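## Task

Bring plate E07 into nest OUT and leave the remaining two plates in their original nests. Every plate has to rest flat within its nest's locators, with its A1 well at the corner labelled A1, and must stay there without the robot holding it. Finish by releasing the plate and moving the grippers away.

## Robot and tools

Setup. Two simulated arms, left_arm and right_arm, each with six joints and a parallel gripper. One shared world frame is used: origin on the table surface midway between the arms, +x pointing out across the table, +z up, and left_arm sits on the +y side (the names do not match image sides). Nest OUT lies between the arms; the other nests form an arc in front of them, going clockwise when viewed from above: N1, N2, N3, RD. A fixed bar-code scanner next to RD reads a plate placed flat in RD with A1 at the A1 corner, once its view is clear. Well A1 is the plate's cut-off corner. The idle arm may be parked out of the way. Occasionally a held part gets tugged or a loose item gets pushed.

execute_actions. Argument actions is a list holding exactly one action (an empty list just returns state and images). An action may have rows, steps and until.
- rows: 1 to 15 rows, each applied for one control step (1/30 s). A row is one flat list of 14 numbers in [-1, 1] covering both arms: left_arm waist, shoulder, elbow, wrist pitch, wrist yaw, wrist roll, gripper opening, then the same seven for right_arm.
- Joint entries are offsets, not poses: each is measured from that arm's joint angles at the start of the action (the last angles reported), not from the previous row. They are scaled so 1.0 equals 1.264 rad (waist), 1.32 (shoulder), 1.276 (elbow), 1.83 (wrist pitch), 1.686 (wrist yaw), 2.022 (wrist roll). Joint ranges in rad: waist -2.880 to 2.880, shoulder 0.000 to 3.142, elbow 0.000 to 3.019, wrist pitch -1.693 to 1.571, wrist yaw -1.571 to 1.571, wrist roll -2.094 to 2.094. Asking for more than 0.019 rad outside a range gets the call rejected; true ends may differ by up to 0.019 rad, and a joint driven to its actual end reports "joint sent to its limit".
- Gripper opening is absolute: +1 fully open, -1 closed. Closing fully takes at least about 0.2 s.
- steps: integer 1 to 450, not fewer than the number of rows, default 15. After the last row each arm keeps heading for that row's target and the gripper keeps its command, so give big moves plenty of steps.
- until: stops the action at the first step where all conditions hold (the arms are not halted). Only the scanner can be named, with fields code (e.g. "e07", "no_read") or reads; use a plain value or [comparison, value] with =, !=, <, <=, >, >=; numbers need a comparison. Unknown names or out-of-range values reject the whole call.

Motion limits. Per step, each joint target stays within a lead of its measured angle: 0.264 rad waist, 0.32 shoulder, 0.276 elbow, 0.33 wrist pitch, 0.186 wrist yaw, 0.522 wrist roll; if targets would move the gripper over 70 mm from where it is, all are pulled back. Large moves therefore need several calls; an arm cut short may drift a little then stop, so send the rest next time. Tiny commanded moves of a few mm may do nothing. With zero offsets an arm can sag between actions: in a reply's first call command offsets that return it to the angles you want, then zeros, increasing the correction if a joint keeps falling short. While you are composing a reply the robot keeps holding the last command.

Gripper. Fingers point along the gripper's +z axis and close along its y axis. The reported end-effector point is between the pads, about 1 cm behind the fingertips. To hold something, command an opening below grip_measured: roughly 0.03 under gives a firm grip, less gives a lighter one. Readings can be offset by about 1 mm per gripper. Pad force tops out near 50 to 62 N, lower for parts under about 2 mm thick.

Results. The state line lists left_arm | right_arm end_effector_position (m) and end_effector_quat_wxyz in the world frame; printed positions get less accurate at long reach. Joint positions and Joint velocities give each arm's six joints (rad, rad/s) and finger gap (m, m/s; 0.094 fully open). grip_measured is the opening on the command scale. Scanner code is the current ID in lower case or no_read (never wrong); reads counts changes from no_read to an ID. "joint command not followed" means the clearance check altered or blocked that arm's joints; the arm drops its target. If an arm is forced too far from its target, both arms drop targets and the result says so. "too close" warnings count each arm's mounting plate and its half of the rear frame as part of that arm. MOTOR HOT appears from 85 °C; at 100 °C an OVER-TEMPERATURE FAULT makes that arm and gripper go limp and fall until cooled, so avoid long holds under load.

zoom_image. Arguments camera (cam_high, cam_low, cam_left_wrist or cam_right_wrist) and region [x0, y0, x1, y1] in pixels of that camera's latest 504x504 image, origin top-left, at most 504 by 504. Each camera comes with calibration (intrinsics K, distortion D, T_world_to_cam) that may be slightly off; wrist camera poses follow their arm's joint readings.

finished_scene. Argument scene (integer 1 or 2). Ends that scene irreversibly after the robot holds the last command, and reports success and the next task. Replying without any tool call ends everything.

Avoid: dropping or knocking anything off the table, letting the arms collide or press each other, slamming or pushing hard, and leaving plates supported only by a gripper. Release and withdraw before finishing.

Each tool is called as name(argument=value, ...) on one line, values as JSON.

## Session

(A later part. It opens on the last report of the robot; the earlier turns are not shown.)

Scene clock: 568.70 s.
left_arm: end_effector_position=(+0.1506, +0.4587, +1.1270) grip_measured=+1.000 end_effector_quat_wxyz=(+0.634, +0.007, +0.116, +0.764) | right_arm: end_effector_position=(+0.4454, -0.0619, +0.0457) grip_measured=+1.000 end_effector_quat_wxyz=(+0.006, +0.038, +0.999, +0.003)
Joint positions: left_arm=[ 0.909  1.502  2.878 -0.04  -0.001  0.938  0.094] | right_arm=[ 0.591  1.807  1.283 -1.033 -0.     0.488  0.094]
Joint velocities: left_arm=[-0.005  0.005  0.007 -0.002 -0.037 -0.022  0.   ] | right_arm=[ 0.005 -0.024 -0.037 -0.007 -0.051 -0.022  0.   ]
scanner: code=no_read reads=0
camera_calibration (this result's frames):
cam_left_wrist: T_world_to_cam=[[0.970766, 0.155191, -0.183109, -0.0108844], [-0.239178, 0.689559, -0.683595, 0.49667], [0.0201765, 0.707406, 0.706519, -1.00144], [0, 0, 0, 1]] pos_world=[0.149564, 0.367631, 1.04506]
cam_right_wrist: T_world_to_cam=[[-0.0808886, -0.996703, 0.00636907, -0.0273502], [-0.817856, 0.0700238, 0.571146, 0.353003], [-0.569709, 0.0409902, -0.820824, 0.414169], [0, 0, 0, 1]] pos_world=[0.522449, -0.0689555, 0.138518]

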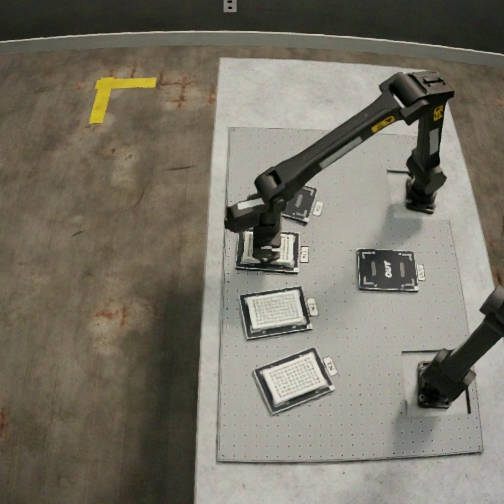

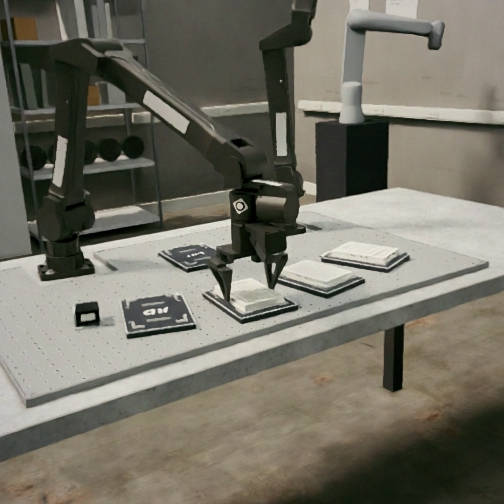

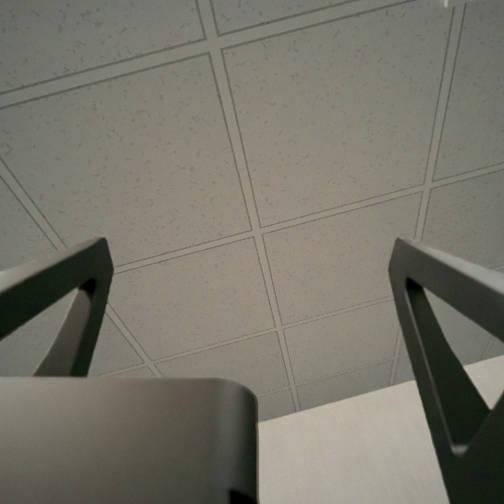

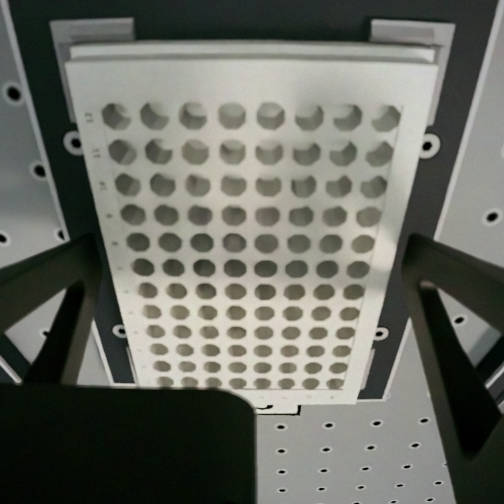

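execute_actions(actions=[])

Scene clock: 595.53 s.
left_arm: end_effector_position=(+0.1506, +0.4587, +1.1270) grip_measured=+1.000 end_effector_quat_wxyz=(+0.634, +0.007, +0.116, +0.764) | right_arm: end_effector_position=(+0.4454, -0.0619, +0.0457) grip_measured=+1.000 end_effector_quat_wxyz=(+0.006, +0.038, +0.999, +0.003)
Joint positions: left_arm=[ 0.909  1.502  2.878 -0.04  -0.001  0.938  0.094] | right_arm=[ 0.591  1.807  1.283 -1.033 -0.     0.488  0.094]
Joint velocities: left_arm=[-0.015 -0.005 -0.017 -0.002 -0.022 -0.095  0.   ] | right_arm=[-0.015  0.015 -0.007 -0.022  0.081  0.037  0.   ]
scanner: code=no_read reads=0
camera_calibration (this result's frames):
cam_left_wrist: T_world_to_cam=[[0.970766, 0.155191, -0.183109, -0.0108844], [-0.239178, 0.689559, -0.683595, 0.49667], [0.0201765, 0.707406, 0.706519, -1.00144], [0, 0, 0, 1]] pos_world=[0.149564, 0.367631, 1.04506]
cam_right_wrist: T_world_to_cam=[[-0.0808886, -0.996703, 0.00636907, -0.0273502], [-0.817856, 0.0700238, 0.571146, 0.353003], [-0.569709, 0.0409902, -0.820824, 0.414169], [0, 0, 0, 1]] pos_world=[0.522449, -0.0689555, 0.138518]

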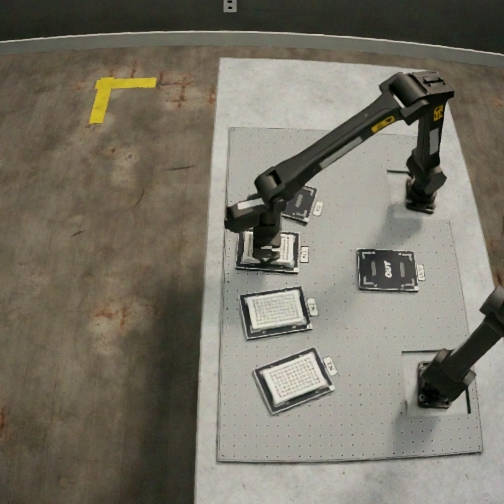

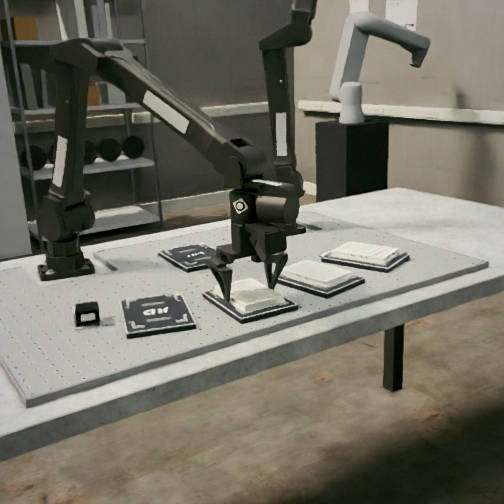

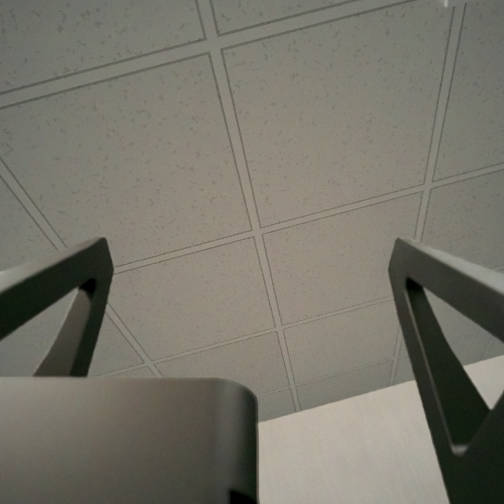

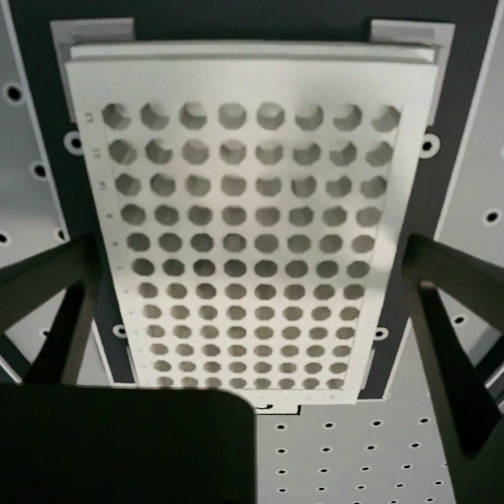

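execute_actions(actions=[{"rows": [[0,0,0,0,0,0,1, 0,0,-0.0165,0.0148,0,0,1]], "steps": 8}])

Scene clock: 618.10 s.
left_arm: end_effector_position=(+0.1506, +0.4587, +1.1270) grip_measured=+1.000 end_effector_quat_wxyz=(+0.634, +0.007, +0.116, +0.764) | right_arm: end_effector_position=(+0.4428, -0.0630, +0.0413) grip_measured=+1.000 end_effector_quat_wxyz=(+0.006, +0.038, +0.999, +0.003)
Joint positions: left_arm=[ 0.909  1.502  2.878 -0.04  -0.001  0.938  0.094] | right_arm=[ 0.591  1.807  1.269 -1.019 -0.     0.488  0.094]
Joint velocities: left_arm=[-0.005  0.005  0.002 -0.007 -0.095 -0.022  0.   ] | right_arm=[-0.005 -0.005  0.007 -0.022  0.022  0.007  0.   ]
scanner: code=no_read reads=0
camera_calibration (this result's frames):
cam_left_wrist: T_world_to_cam=[[0.970766, 0.155191, -0.183109, -0.0108844], [-0.239178, 0.689559, -0.683595, 0.49667], [0.0201765, 0.707406, 0.706519, -1.00144], [0, 0, 0, 1]] pos_world=[0.149564, 0.367631, 1.04506]
cam_right_wrist: T_world_to_cam=[[-0.0808886, -0.996703, 0.00636907, -0.0286438], [-0.817856, 0.0700238, 0.571146, 0.35354], [-0.569709, 0.0409902, -0.820824, 0.409094], [0, 0, 0, 1]] pos_world=[0.519892, -0.0700743, 0.134054]

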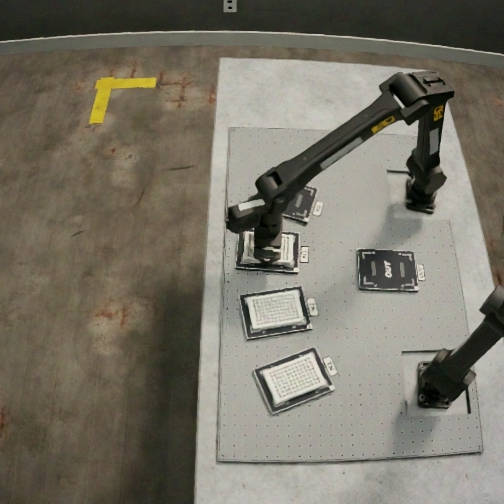

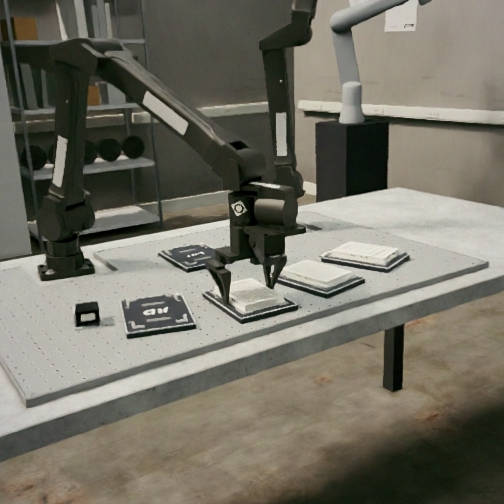

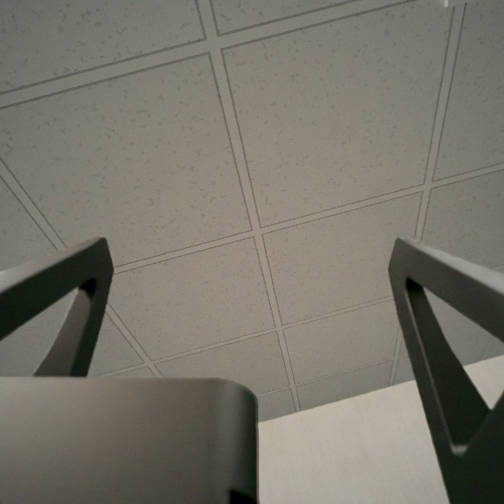

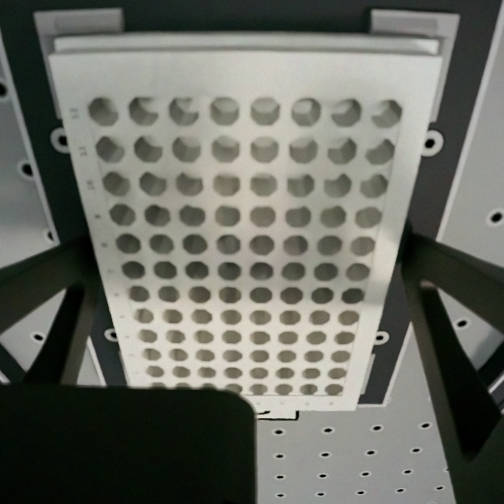

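zoom_image(camera="cam_right_wrist", region=[40, 180, 460, 400])

zoom_image(camera="cam_low", region=[190, 240, 320, 330])

Region (40, 180, 460, 400) of cam_right_wrist's 504x504 image, scaled by 1.200, with more detail than that image has; it fills the top 264 rows of this view, and the rest is white.

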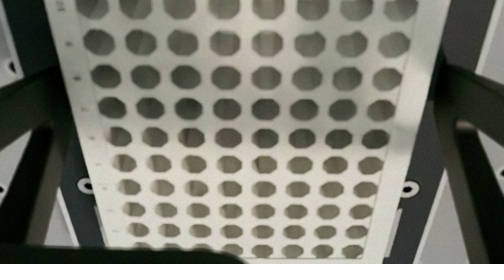

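Region (190, 240, 320, 330) of cam_low's 504x504 image, scaled by 3.877, with more detail than that image has; it fills the top 349 rows of this view, and the rest is white.

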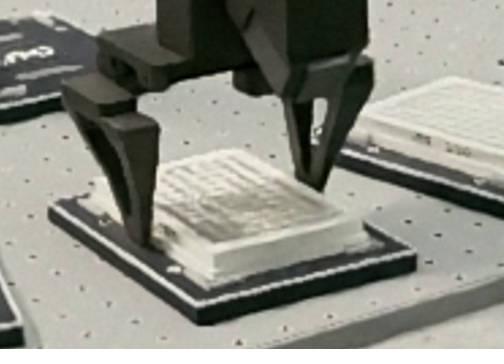

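execute_actions(actions=[{"rows": [[0,0,0,0,0,0,1, 0,0,0,0,0,0,0.76]], "steps": 8}])

Scene clock: 658.23 s.
left_arm: end_effector_position=(+0.1506, +0.4587, +1.1270) grip_measured=+1.000 end_effector_quat_wxyz=(+0.634, +0.007, +0.116, +0.764) | right_arm: end_effector_position=(+0.4426, -0.0618, +0.0413) grip_measured=+0.777 end_effector_quat_wxyz=(+0.006, +0.038, +0.999, +0.005)
Joint positions: left_arm=[ 0.909  1.502  2.878 -0.04  -0.001  0.938  0.094] | right_arm=[ 0.592  1.807  1.269 -1.018 -0.004  0.489  0.083]
Joint velocities: left_arm=[ 0.005 -0.015  0.012 -0.022 -0.051 -0.051  0.   ] | right_arm=[-0.015 -0.005 -0.002  0.012  0.037  0.066 -0.   ]
scanner: code=no_read reads=0
camera_calibration (this result's frames):
cam_left_wrist: T_world_to_cam=[[0.970766, 0.155191, -0.183109, -0.0108844], [-0.239178, 0.689559, -0.683595, 0.49667], [0.0201765, 0.707406, 0.706519, -1.00144], [0, 0, 0, 1]] pos_world=[0.149564, 0.367631, 1.04506]
cam_right_wrist: T_world_to_cam=[[-0.0804467, -0.996757, 0.00212757, -0.027558], [-0.817522, 0.0672018, 0.571963, 0.352948], [-0.570251, 0.0442732, -0.820277, 0.409366], [0, 0, 0, 1]] pos_world=[0.519767, -0.0693113, 0.133978]

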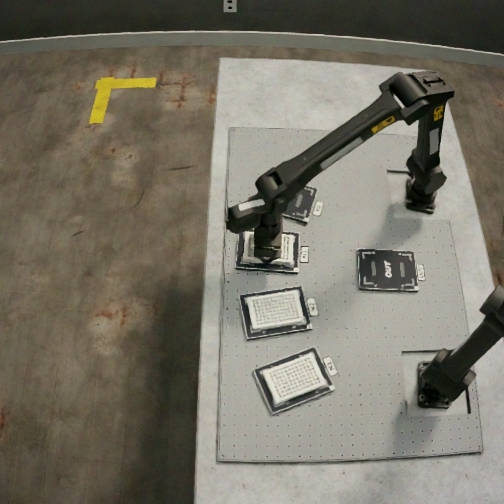

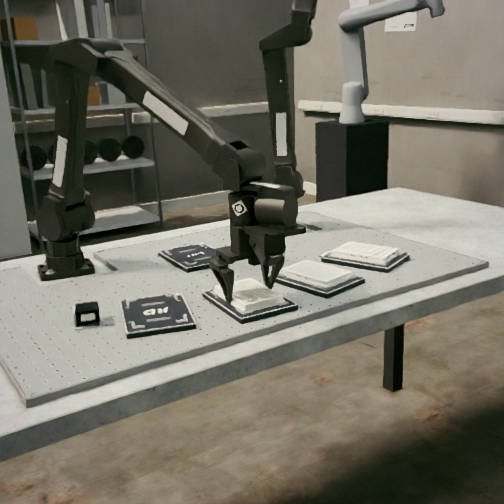

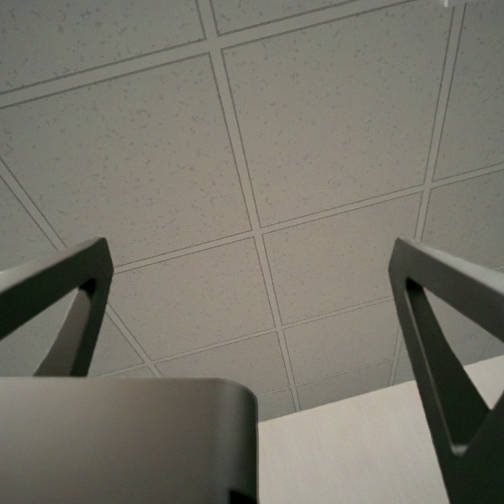

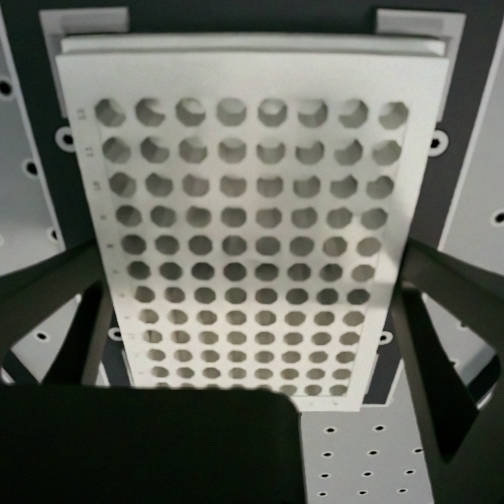

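zoom_image(camera="cam_high", region=[330, 220, 450, 320])

zoom_image(camera="cam_high", region=[220, 270, 340, 370])

Region (330, 220, 450, 320) of cam_high's 504x504 image, scaled by 4.200, with more detail than that image has.

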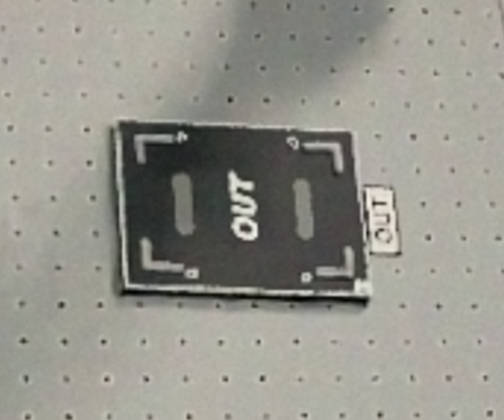

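Region (220, 270, 340, 370) of cam_high's 504x504 image, scaled by 4.200, with more detail than that image has.

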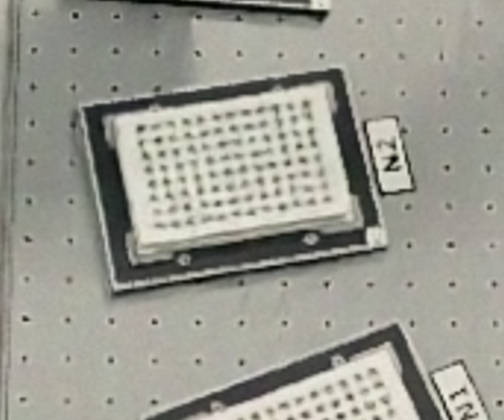

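execute_actions(actions=[{"rows": [[0,0,0,0,0,0,1, 0,0,0,0,0,0,0.745],[0,0,0,0,0,0,1, 0,0,0,0,0,0,0.745],[0,0,0,0,0,0,1, 0,-0.065,0.0743,-0.0987,0,0,0.745]], "steps": 15}])

Scene clock: 741.43 s.
left_arm: end_effector_position=(+0.1506, +0.4587, +1.1270) grip_measured=+1.000 end_effector_quat_wxyz=(+0.634, +0.007, +0.116, +0.764) | right_arm: end_effector_position=(+0.4349, -0.0649, +0.1163) grip_measured=+0.768 end_effector_quat_wxyz=(+0.009, +0.038, +0.999, +0.008)
Joint positions: left_arm=[ 0.909  1.502  2.878 -0.04  -0.001  0.938  0.094] | right_arm=[ 0.592  1.698  1.335 -1.186 -0.006  0.49   0.083]
Joint velocities: left_arm=[ 0.005  0.005  0.007 -0.012  0.007  0.007  0.   ] | right_arm=[ 0.005 -0.005  0.017 -0.007 -0.095 -0.007  0.   ]
scanner: code=no_read reads=0
camera_calibration (this result's frames):
cam_left_wrist: T_world_to_cam=[[0.970766, 0.155191, -0.183109, -0.0108844], [-0.239178, 0.689559, -0.683595, 0.49667], [0.0201765, 0.707406, 0.706519, -1.00144], [0, 0, 0, 1]] pos_world=[0.149564, 0.367631, 1.04506]
cam_right_wrist: T_world_to_cam=[[-0.0819289, -0.996633, -0.00319278, -0.0300784], [-0.820956, 0.0656702, 0.567203, 0.305868], [-0.565083, 0.0490914, -0.823572, 0.465119], [0, 0, 0, 1]] pos_world=[0.511471, -0.0728969, 0.209474]

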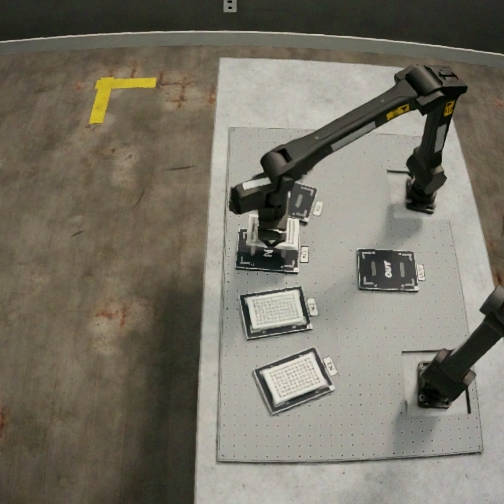

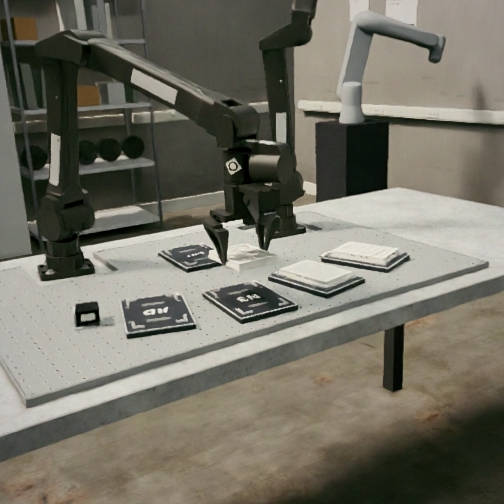

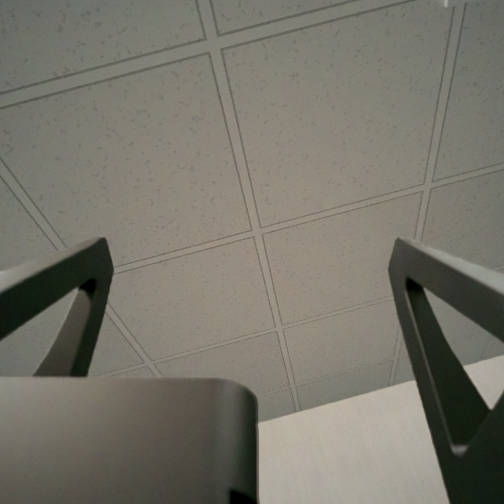

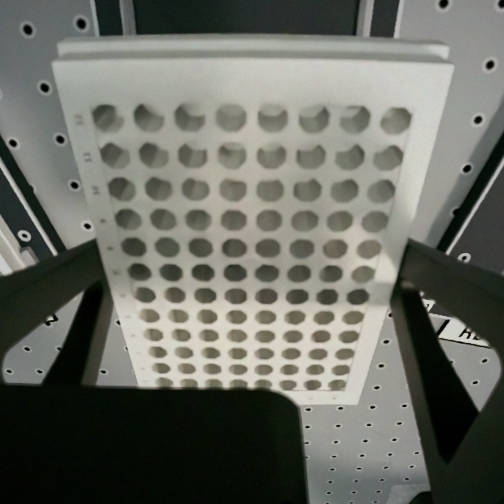

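zoom_image(camera="cam_low", region=[170, 210, 330, 330])

Region (170, 210, 330, 330) of cam_low's 504x504 image, scaled by 3.150, with more detail than that image has; it fills the top 378 rows of this view, and the rest is white.

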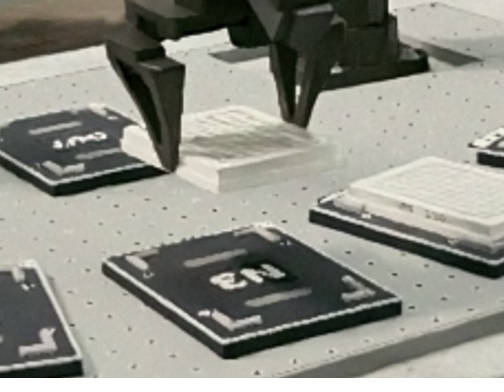

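execute_actions(actions=[{"rows": [[0,0,0,0,0,0,1, 0.472,-0.407,-0.446,0,0,0.262,0.74]], "steps": 42}])

Scene clock: 760.00 s.
left_arm: end_effector_position=(+0.1506, +0.4587, +1.1270) grip_measured=+1.000 end_effector_quat_wxyz=(+0.634, +0.007, +0.116, +0.764) | right_arm: end_effector_position=(+0.1265, -0.0223, +0.1173) grip_measured=+0.768 end_effector_quat_wxyz=(-0.001, -0.004, +1.000, +0.008)
Joint positions: left_arm=[ 0.909  1.502  2.878 -0.04  -0.001  0.938  0.094] | right_arm=[ 1.196  1.145  0.769 -1.181 -0.01   1.01   0.083]
Joint velocities: left_arm=[-0.005 -0.005 -0.012  0.012 -0.022  0.022  0.   ] | right_arm=[-0.015 -0.005 -0.007  0.002 -0.081 -0.037  0.001]
scanner: code=no_read reads=0
camera_calibration (this result's frames):
cam_left_wrist: T_world_to_cam=[[0.970766, 0.155191, -0.183109, -0.0108844], [-0.239178, 0.689559, -0.683595, 0.49667], [0.0201765, 0.707406, 0.706519, -1.00144], [0, 0, 0, 1]] pos_world=[0.149564, 0.367631, 1.04506]
cam_right_wrist: T_world_to_cam=[[0.00274727, -0.999991, -0.00335347, -0.0237215], [-0.813256, -0.00418563, 0.581891, 0.0450469], [-0.581899, 0.00112862, -0.81326, 0.289424], [0, 0, 0, 1]] pos_world=[0.205115, -0.0238594, 0.209085]

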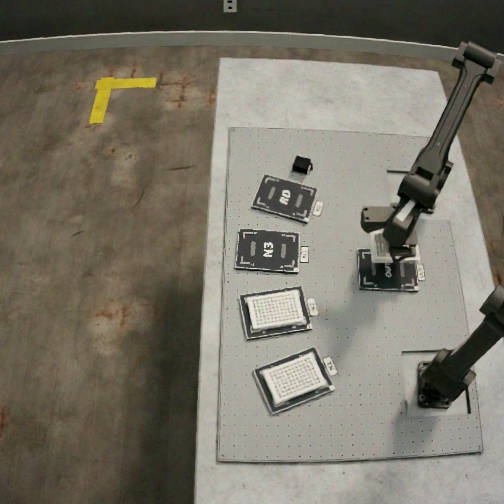

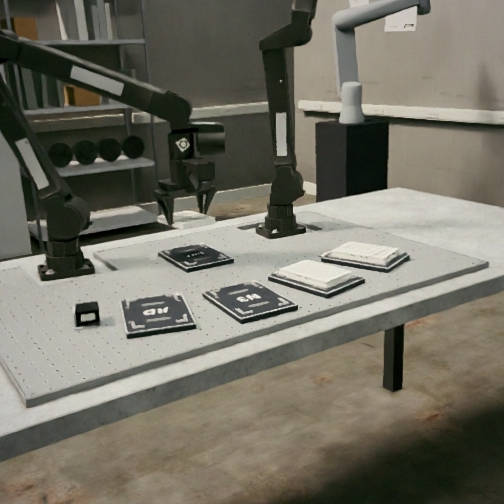

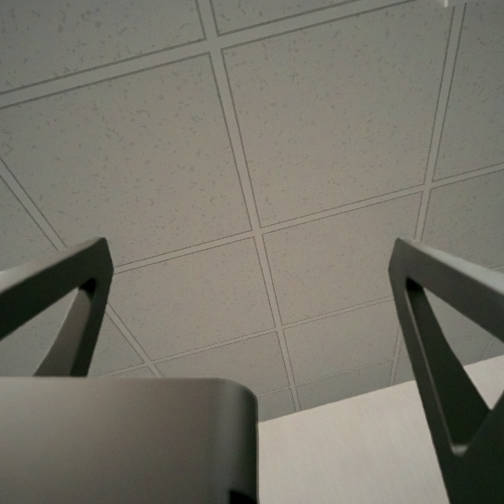

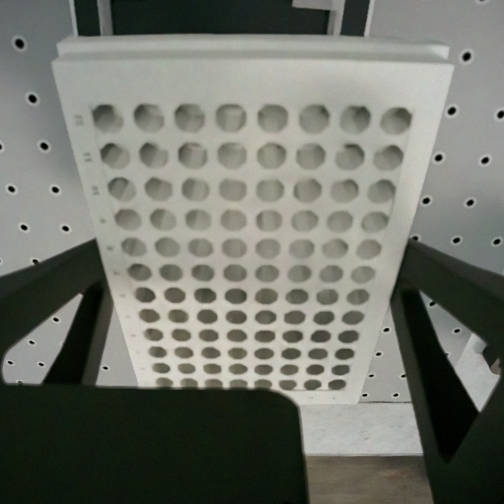

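zoom_image(camera="cam_right_wrist", region=[0, 0, 504, 120])

zoom_image(camera="cam_high", region=[330, 190, 450, 310])

Region (0, 0, 504, 120) of cam_right_wrist's 504x504 image, scaled by 1.000; it fills the top 120 rows of this view, and the rest is white.

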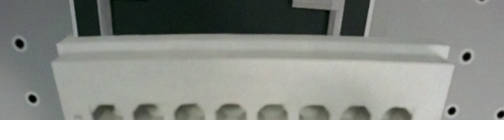

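Region (330, 190, 450, 310) of cam_high's 504x504 image, scaled by 4.200, with more detail than that image has.

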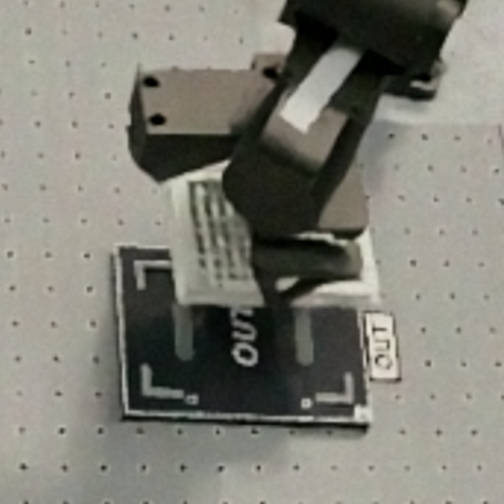

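zoom_image(camera="cam_right_wrist", region=[50, 0, 170, 50])

zoom_image(camera="cam_right_wrist", region=[270, 0, 390, 50])

Region (50, 0, 170, 50) of cam_right_wrist's 504x504 image, scaled by 4.200, with more detail than that image has; it fills the top 210 rows of this view, and the rest is white.

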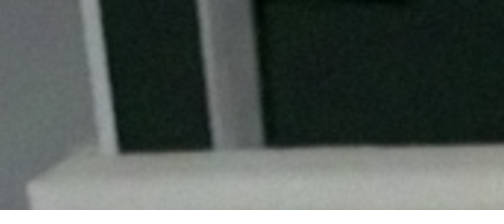

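Region (270, 0, 390, 50) of cam_right_wrist's 504x504 image, scaled by 4.200, with more detail than that image has; it fills the top 210 rows of this view, and the rest is white.

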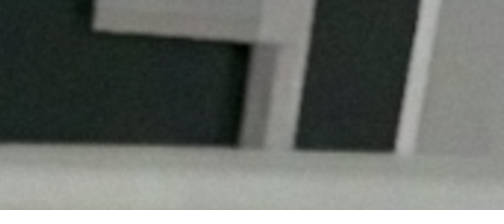

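zoom_image(camera="cam_right_wrist", region=[40, 20, 120, 90])

zoom_image(camera="cam_right_wrist", region=[400, 20, 480, 90])

Region (40, 20, 120, 90) of cam_right_wrist's 504x504 image, scaled by 6.300, with more detail than that image has; it fills the top 441 rows of this view, and the rest is white.

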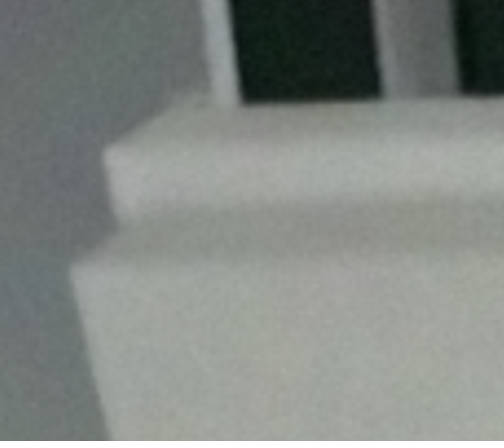

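Region (400, 20, 480, 90) of cam_right_wrist's 504x504 image, scaled by 6.300, with more detail than that image has; it fills the top 441 rows of this view, and the rest is white.

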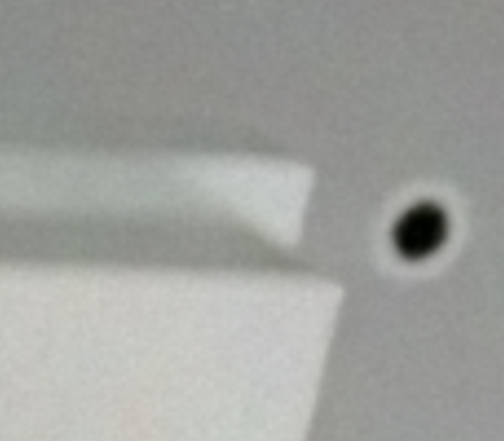

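zoom_image(camera="cam_low", region=[260, 250, 370, 310])

Region (260, 250, 370, 310) of cam_low's 504x504 image, scaled by 4.582, with more detail than that image has; it fills the top 275 rows of this view, and the rest is white.

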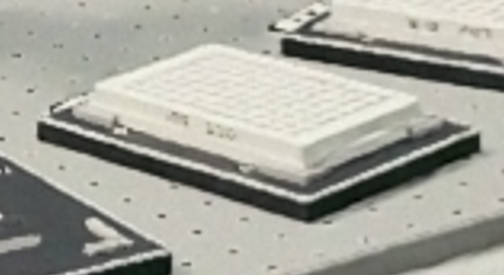

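execute_actions(actions=[{"rows": [[0,0,0,0,0,0,1, 0.0261,0.0917,-0.0392,0.0869,0.0148,0.0475,0.74]], "steps": 16}])

Scene clock: 880.53 s.
left_arm: end_effector_position=(+0.1506, +0.4587, +1.1270) grip_measured=+1.000 end_effector_quat_wxyz=(+0.634, +0.007, +0.116, +0.764) | right_arm: end_effector_position=(+0.1283, -0.0127, +0.0643) grip_measured=+0.768 end_effector_quat_wxyz=(-0.001, +0.026, +1.000, -0.012)
Joint positions: left_arm=[ 0.909  1.502  2.878 -0.04  -0.001  0.938  0.094] | right_arm=[ 1.22   1.275  0.717 -1.034  0.011  1.095  0.083]
Joint velocities: left_arm=[ 0.005 -0.005 -0.002 -0.002 -0.037 -0.037  0.   ] | right_arm=[-0.015  0.005 -0.012 -0.017  0.022 -0.037 -0.   ]
scanner: code=no_read reads=0
camera_calibration (this result's frames):
cam_left_wrist: T_world_to_cam=[[0.970766, 0.155191, -0.183109, -0.0108844], [-0.239178, 0.689559, -0.683595, 0.49667], [0.0201765, 0.707406, 0.706519, -1.00144], [0, 0, 0, 1]] pos_world=[0.149564, 0.367631, 1.04506]
cam_right_wrist: T_world_to_cam=[[-0.0577669, -0.997622, 0.0375962, -0.00911018], [-0.810952, 0.0688551, 0.581047, 0.078132], [-0.582254, 0.00307655, -0.813001, 0.24739], [0, 0, 0, 1]] pos_world=[0.206879, -0.0152294, 0.156073]

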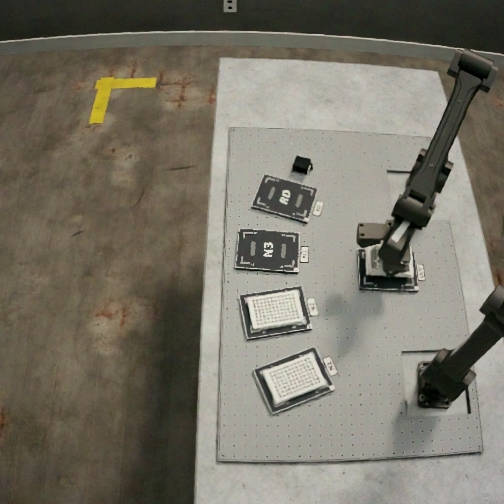

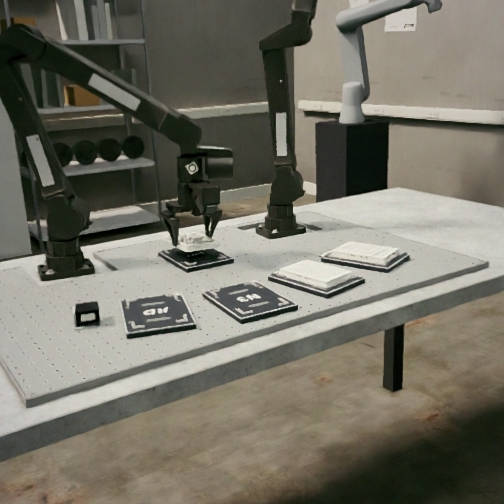

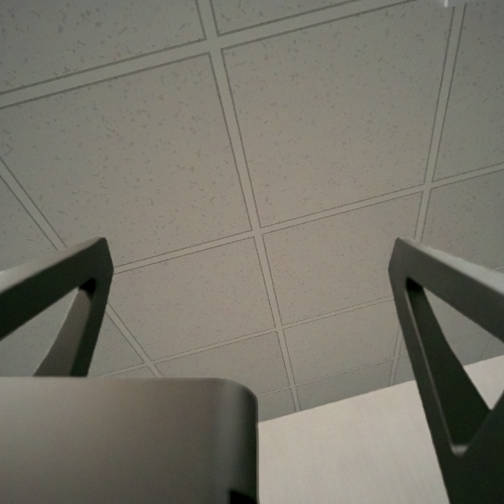

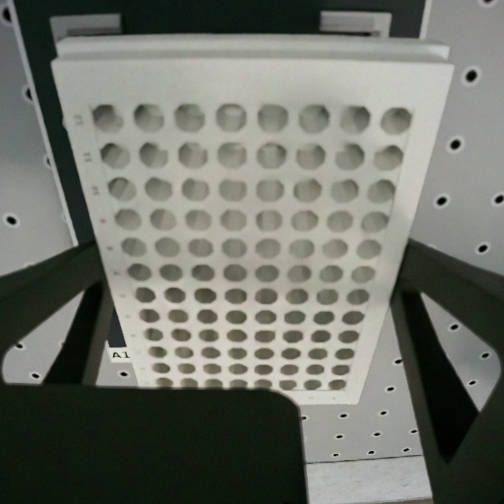

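zoom_image(camera="cam_right_wrist", region=[10, 0, 150, 70])

zoom_image(camera="cam_right_wrist", region=[310, 0, 470, 80])

Region (10, 0, 150, 70) of cam_right_wrist's 504x504 image, scaled by 3.600, with more detail than that image has.

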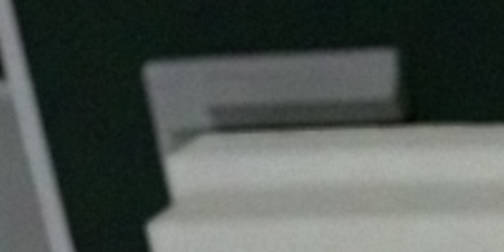

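Region (310, 0, 470, 80) of cam_right_wrist's 504x504 image, scaled by 3.150, with more detail than that image has.

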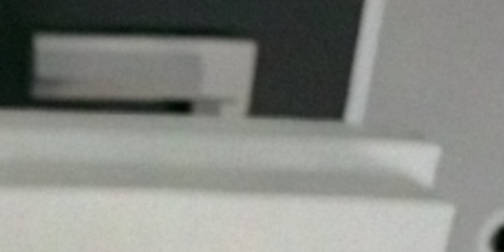

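execute_actions(actions=[{"rows": [[0,0,0,0,0,0,1, 0.0198,0.0136,-0.0235,0.049,0,0.0079,0.74]], "steps": 10}])

Scene clock: 951.83 s.
left_arm: end_effector_position=(+0.1506, +0.4587, +1.1270) grip_measured=+1.000 end_effector_quat_wxyz=(+0.634, +0.007, +0.116, +0.764) | right_arm: end_effector_position=(+0.1286, -0.0040, +0.0557) grip_measured=+0.768 end_effector_quat_wxyz=(+0.011, +0.023, +1.000, +0.010)
Joint positions: left_arm=[ 0.909  1.502  2.878 -0.04  -0.001  0.938  0.094] | right_arm=[ 1.234  1.278  0.692 -0.957  0.011  1.101  0.083]
Joint velocities: left_arm=[-0.005  0.005 -0.002 -0.002  0.022 -0.066  0.   ] | right_arm=[ 0.005 -0.005 -0.007  0.022  0.037 -0.051 -0.001]
scanner: code=no_read reads=0
camera_calibration (this result's frames):
cam_left_wrist: T_world_to_cam=[[0.970766, 0.155191, -0.183109, -0.0108844], [-0.239178, 0.689559, -0.683595, 0.49667], [0.0201765, 0.707406, 0.706519, -1.00144], [0, 0, 0, 1]] pos_world=[0.149564, 0.367631, 1.04506]
cam_right_wrist: T_world_to_cam=[[-0.0505341, -0.998697, -0.00705555, 0.0015109], [-0.825636, 0.0378002, 0.562936, 0.0855211], [-0.561936, 0.0342727, -0.826471, 0.238846], [0, 0, 0, 1]] pos_world=[0.204902, -0.00990967, 0.149267]

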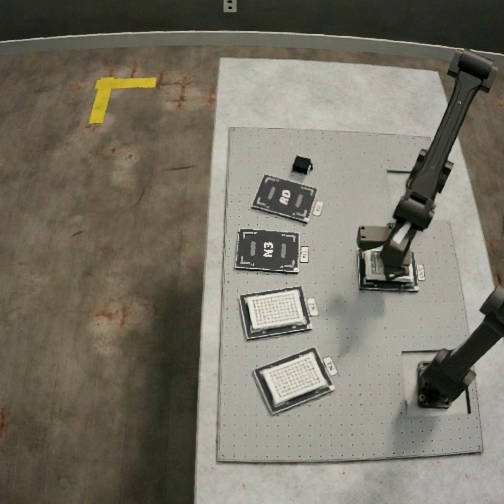

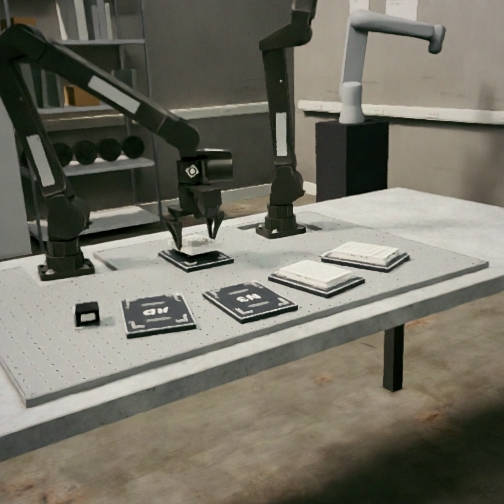

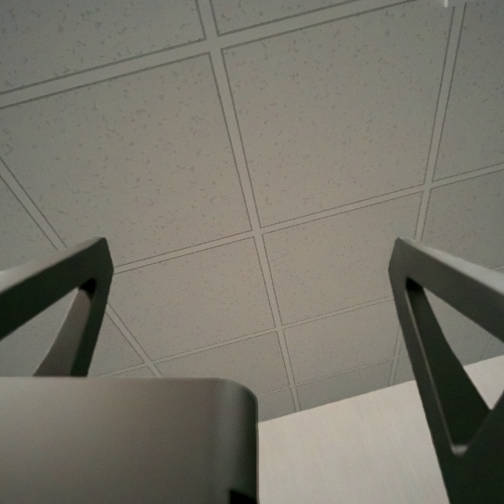

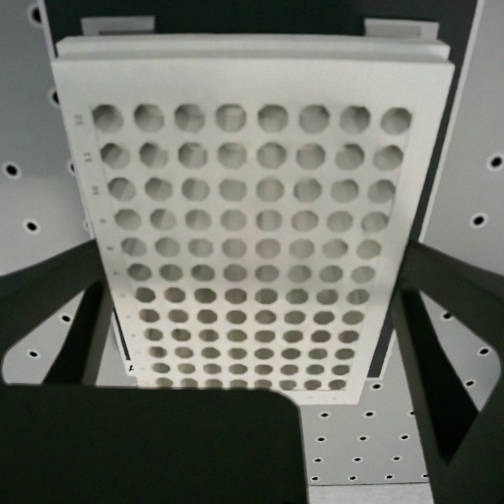

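zoom_image(camera="cam_right_wrist", region=[30, 0, 170, 70])

zoom_image(camera="cam_right_wrist", region=[340, 0, 480, 70])

Region (30, 0, 170, 70) of cam_right_wrist's 504x504 image, scaled by 3.600, with more detail than that image has.

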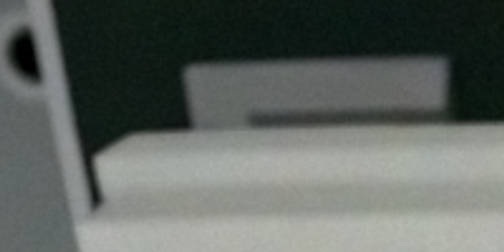

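Region (340, 0, 480, 70) of cam_right_wrist's 504x504 image, scaled by 3.600, with more detail than that image has.

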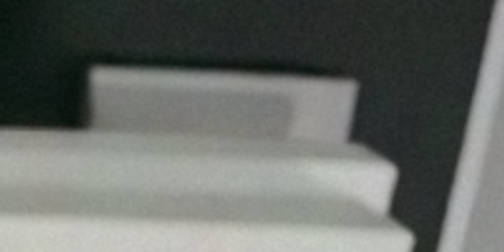

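execute_actions(actions=[{"rows": [[0,0,0,0,0,0,1, 0,0,0,-0.0125,0,0,0.74]], "steps": 6}])

Scene clock: 1029.80 s.
left_arm: end_effector_position=(+0.1506, +0.4587, +1.1270) grip_measured=+1.000 end_effector_quat_wxyz=(+0.634, +0.007, +0.116, +0.764) | right_arm: end_effector_position=(+0.1273, -0.0062, +0.0557) grip_measured=+0.768 end_effector_quat_wxyz=(+0.009, +0.023, +1.000, +0.005)
Joint positions: left_arm=[ 0.909  1.502  2.878 -0.04  -0.001  0.938  0.094] | right_arm=[ 1.234  1.278  0.692 -0.968  0.011  1.101  0.083]
Joint velocities: left_arm=[-0.005 -0.005  0.002 -0.002 -0.037  0.007  0.   ] | right_arm=[ 0.005 -0.024 -0.002 -0.027  0.037  0.007  0.   ]
scanner: code=no_read reads=0
camera_calibration (this result's frames):
cam_left_wrist: T_world_to_cam=[[0.970766, 0.155191, -0.183109, -0.0108844], [-0.239178, 0.689559, -0.683595, 0.49667], [0.0201765, 0.707406, 0.706519, -1.00144], [0, 0, 0, 1]] pos_world=[0.149564, 0.367631, 1.04506]
cam_right_wrist: T_world_to_cam=[[-0.050927, -0.998699, 0.00248509, -0.00131743], [-0.822642, 0.0433599, 0.566903, 0.084003], [-0.566274, 0.0268263, -0.82378, 0.238506], [0, 0, 0, 1]] pos_world=[0.204097, -0.0113563, 0.148858]

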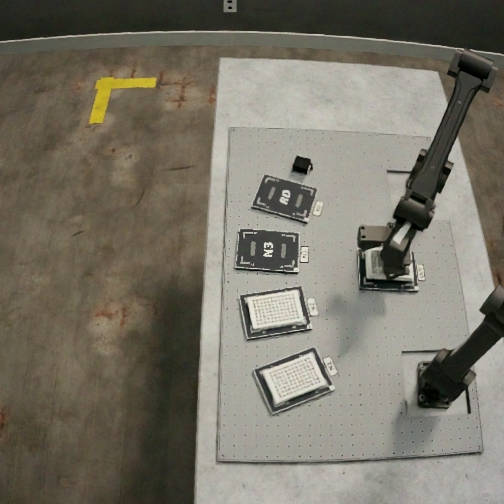

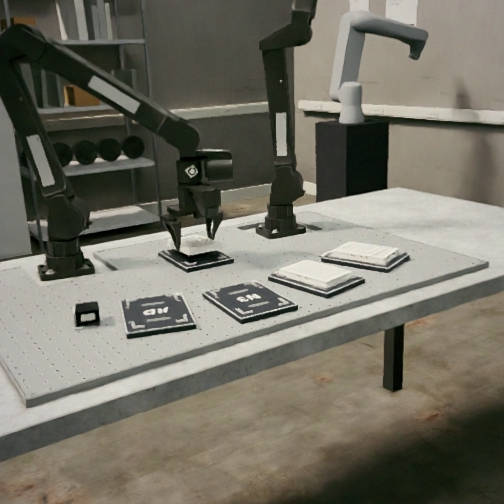

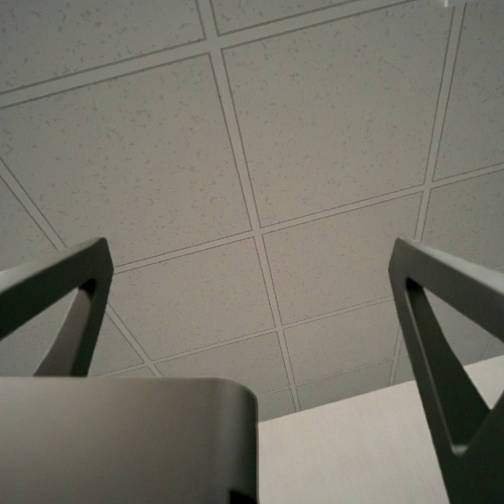

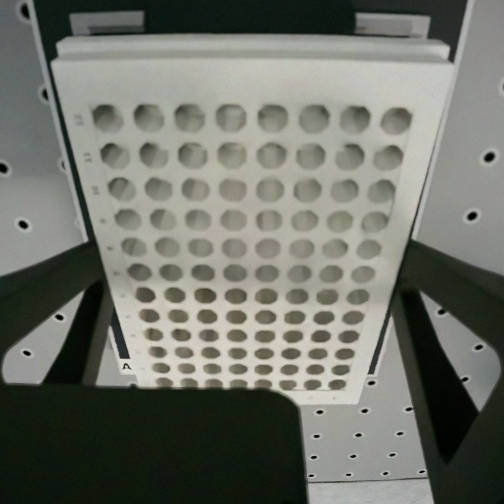

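execute_actions(actions=[{"rows": [[0,0,0,0,0,0,1, 0,0.0356,0,0,0,0,0.74],[0,0,0,0,0,0,1, 0,0.0356,-0.0196,0.0344,0,0,0.74]], "steps": 12}])

Scene clock: 1048.30 s.
left_arm: end_effector_position=(+0.1506, +0.4587, +1.1270) grip_measured=+1.000 end_effector_quat_wxyz=(+0.634, +0.007, +0.116, +0.764) | right_arm: end_effector_position=(+0.1278, -0.0054, +0.0401) grip_measured=+0.768 end_effector_quat_wxyz=(+0.008, +0.023, +1.000, +0.004)
Joint positions: left_arm=[ 0.909  1.502  2.878 -0.04  -0.001  0.938  0.094] | right_arm=[ 1.234  1.314  0.673 -0.917  0.011  1.101  0.083]
Joint velocities: left_arm=[ 0.015 -0.005 -0.007 -0.002  0.037 -0.051  0.   ] | right_arm=[-0.015 -0.005  0.007 -0.007 -0.022 -0.037 -0.001]
scanner: code=no_read reads=0
camera_calibration (this result's frames):
cam_left_wrist: T_world_to_cam=[[0.970766, 0.155191, -0.183109, -0.0108844], [-0.239178, 0.689559, -0.683595, 0.49667], [0.0201765, 0.707406, 0.706519, -1.00144], [0, 0, 0, 1]] pos_world=[0.149564, 0.367631, 1.04506]
cam_right_wrist: T_world_to_cam=[[-0.0509212, -0.998689, 0.00521336, -0.000557174], [-0.821788, 0.0448666, 0.568023, 0.093047], [-0.567513, 0.0246402, -0.822996, 0.226002], [0, 0, 0, 1]] pos_world=[0.204696, -0.0102999, 0.133149]

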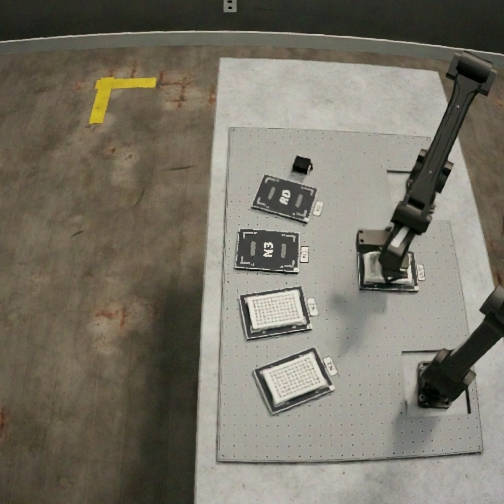

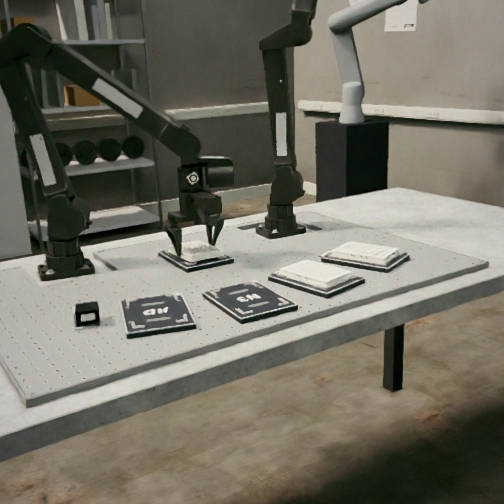

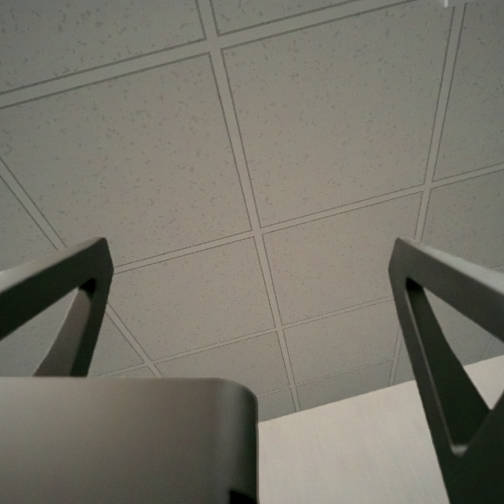

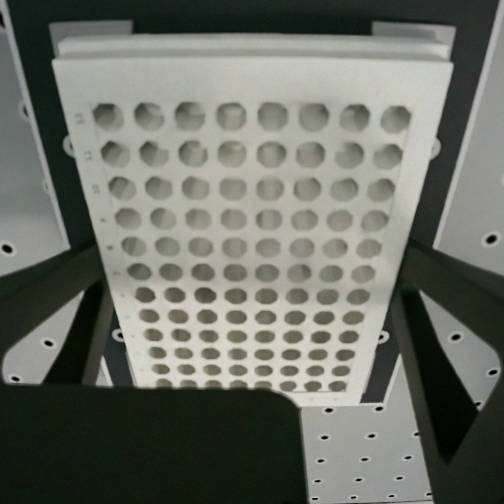

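zoom_image(camera="cam_right_wrist", region=[30, 0, 170, 80])

zoom_image(camera="cam_right_wrist", region=[340, 0, 480, 80])

zoom_image(camera="cam_low", region=[140, 210, 260, 290])

Region (30, 0, 170, 80) of cam_right_wrist's 504x504 image, scaled by 3.600, with more detail than that image has; it fills the top 288 rows of this view, and the rest is white.

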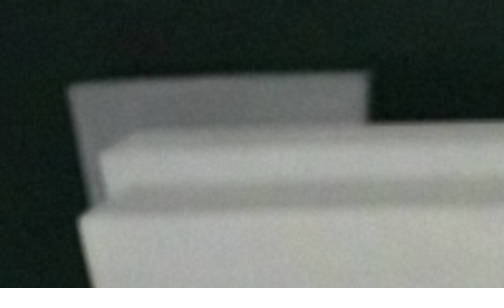

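Region (340, 0, 480, 80) of cam_right_wrist's 504x504 image, scaled by 3.600, with more detail than that image has; it fills the top 288 rows of this view, and the rest is white.

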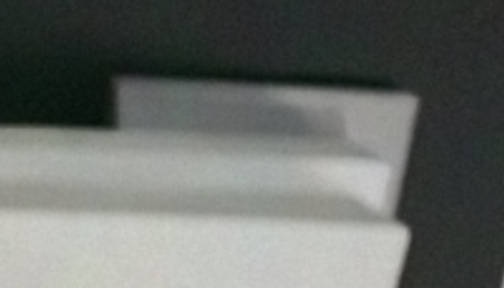

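Region (140, 210, 260, 290) of cam_low's 504x504 image, scaled by 4.200, with more detail than that image has.

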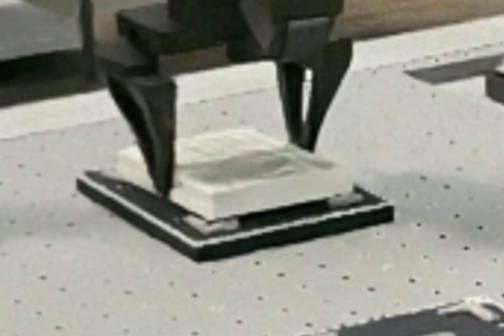

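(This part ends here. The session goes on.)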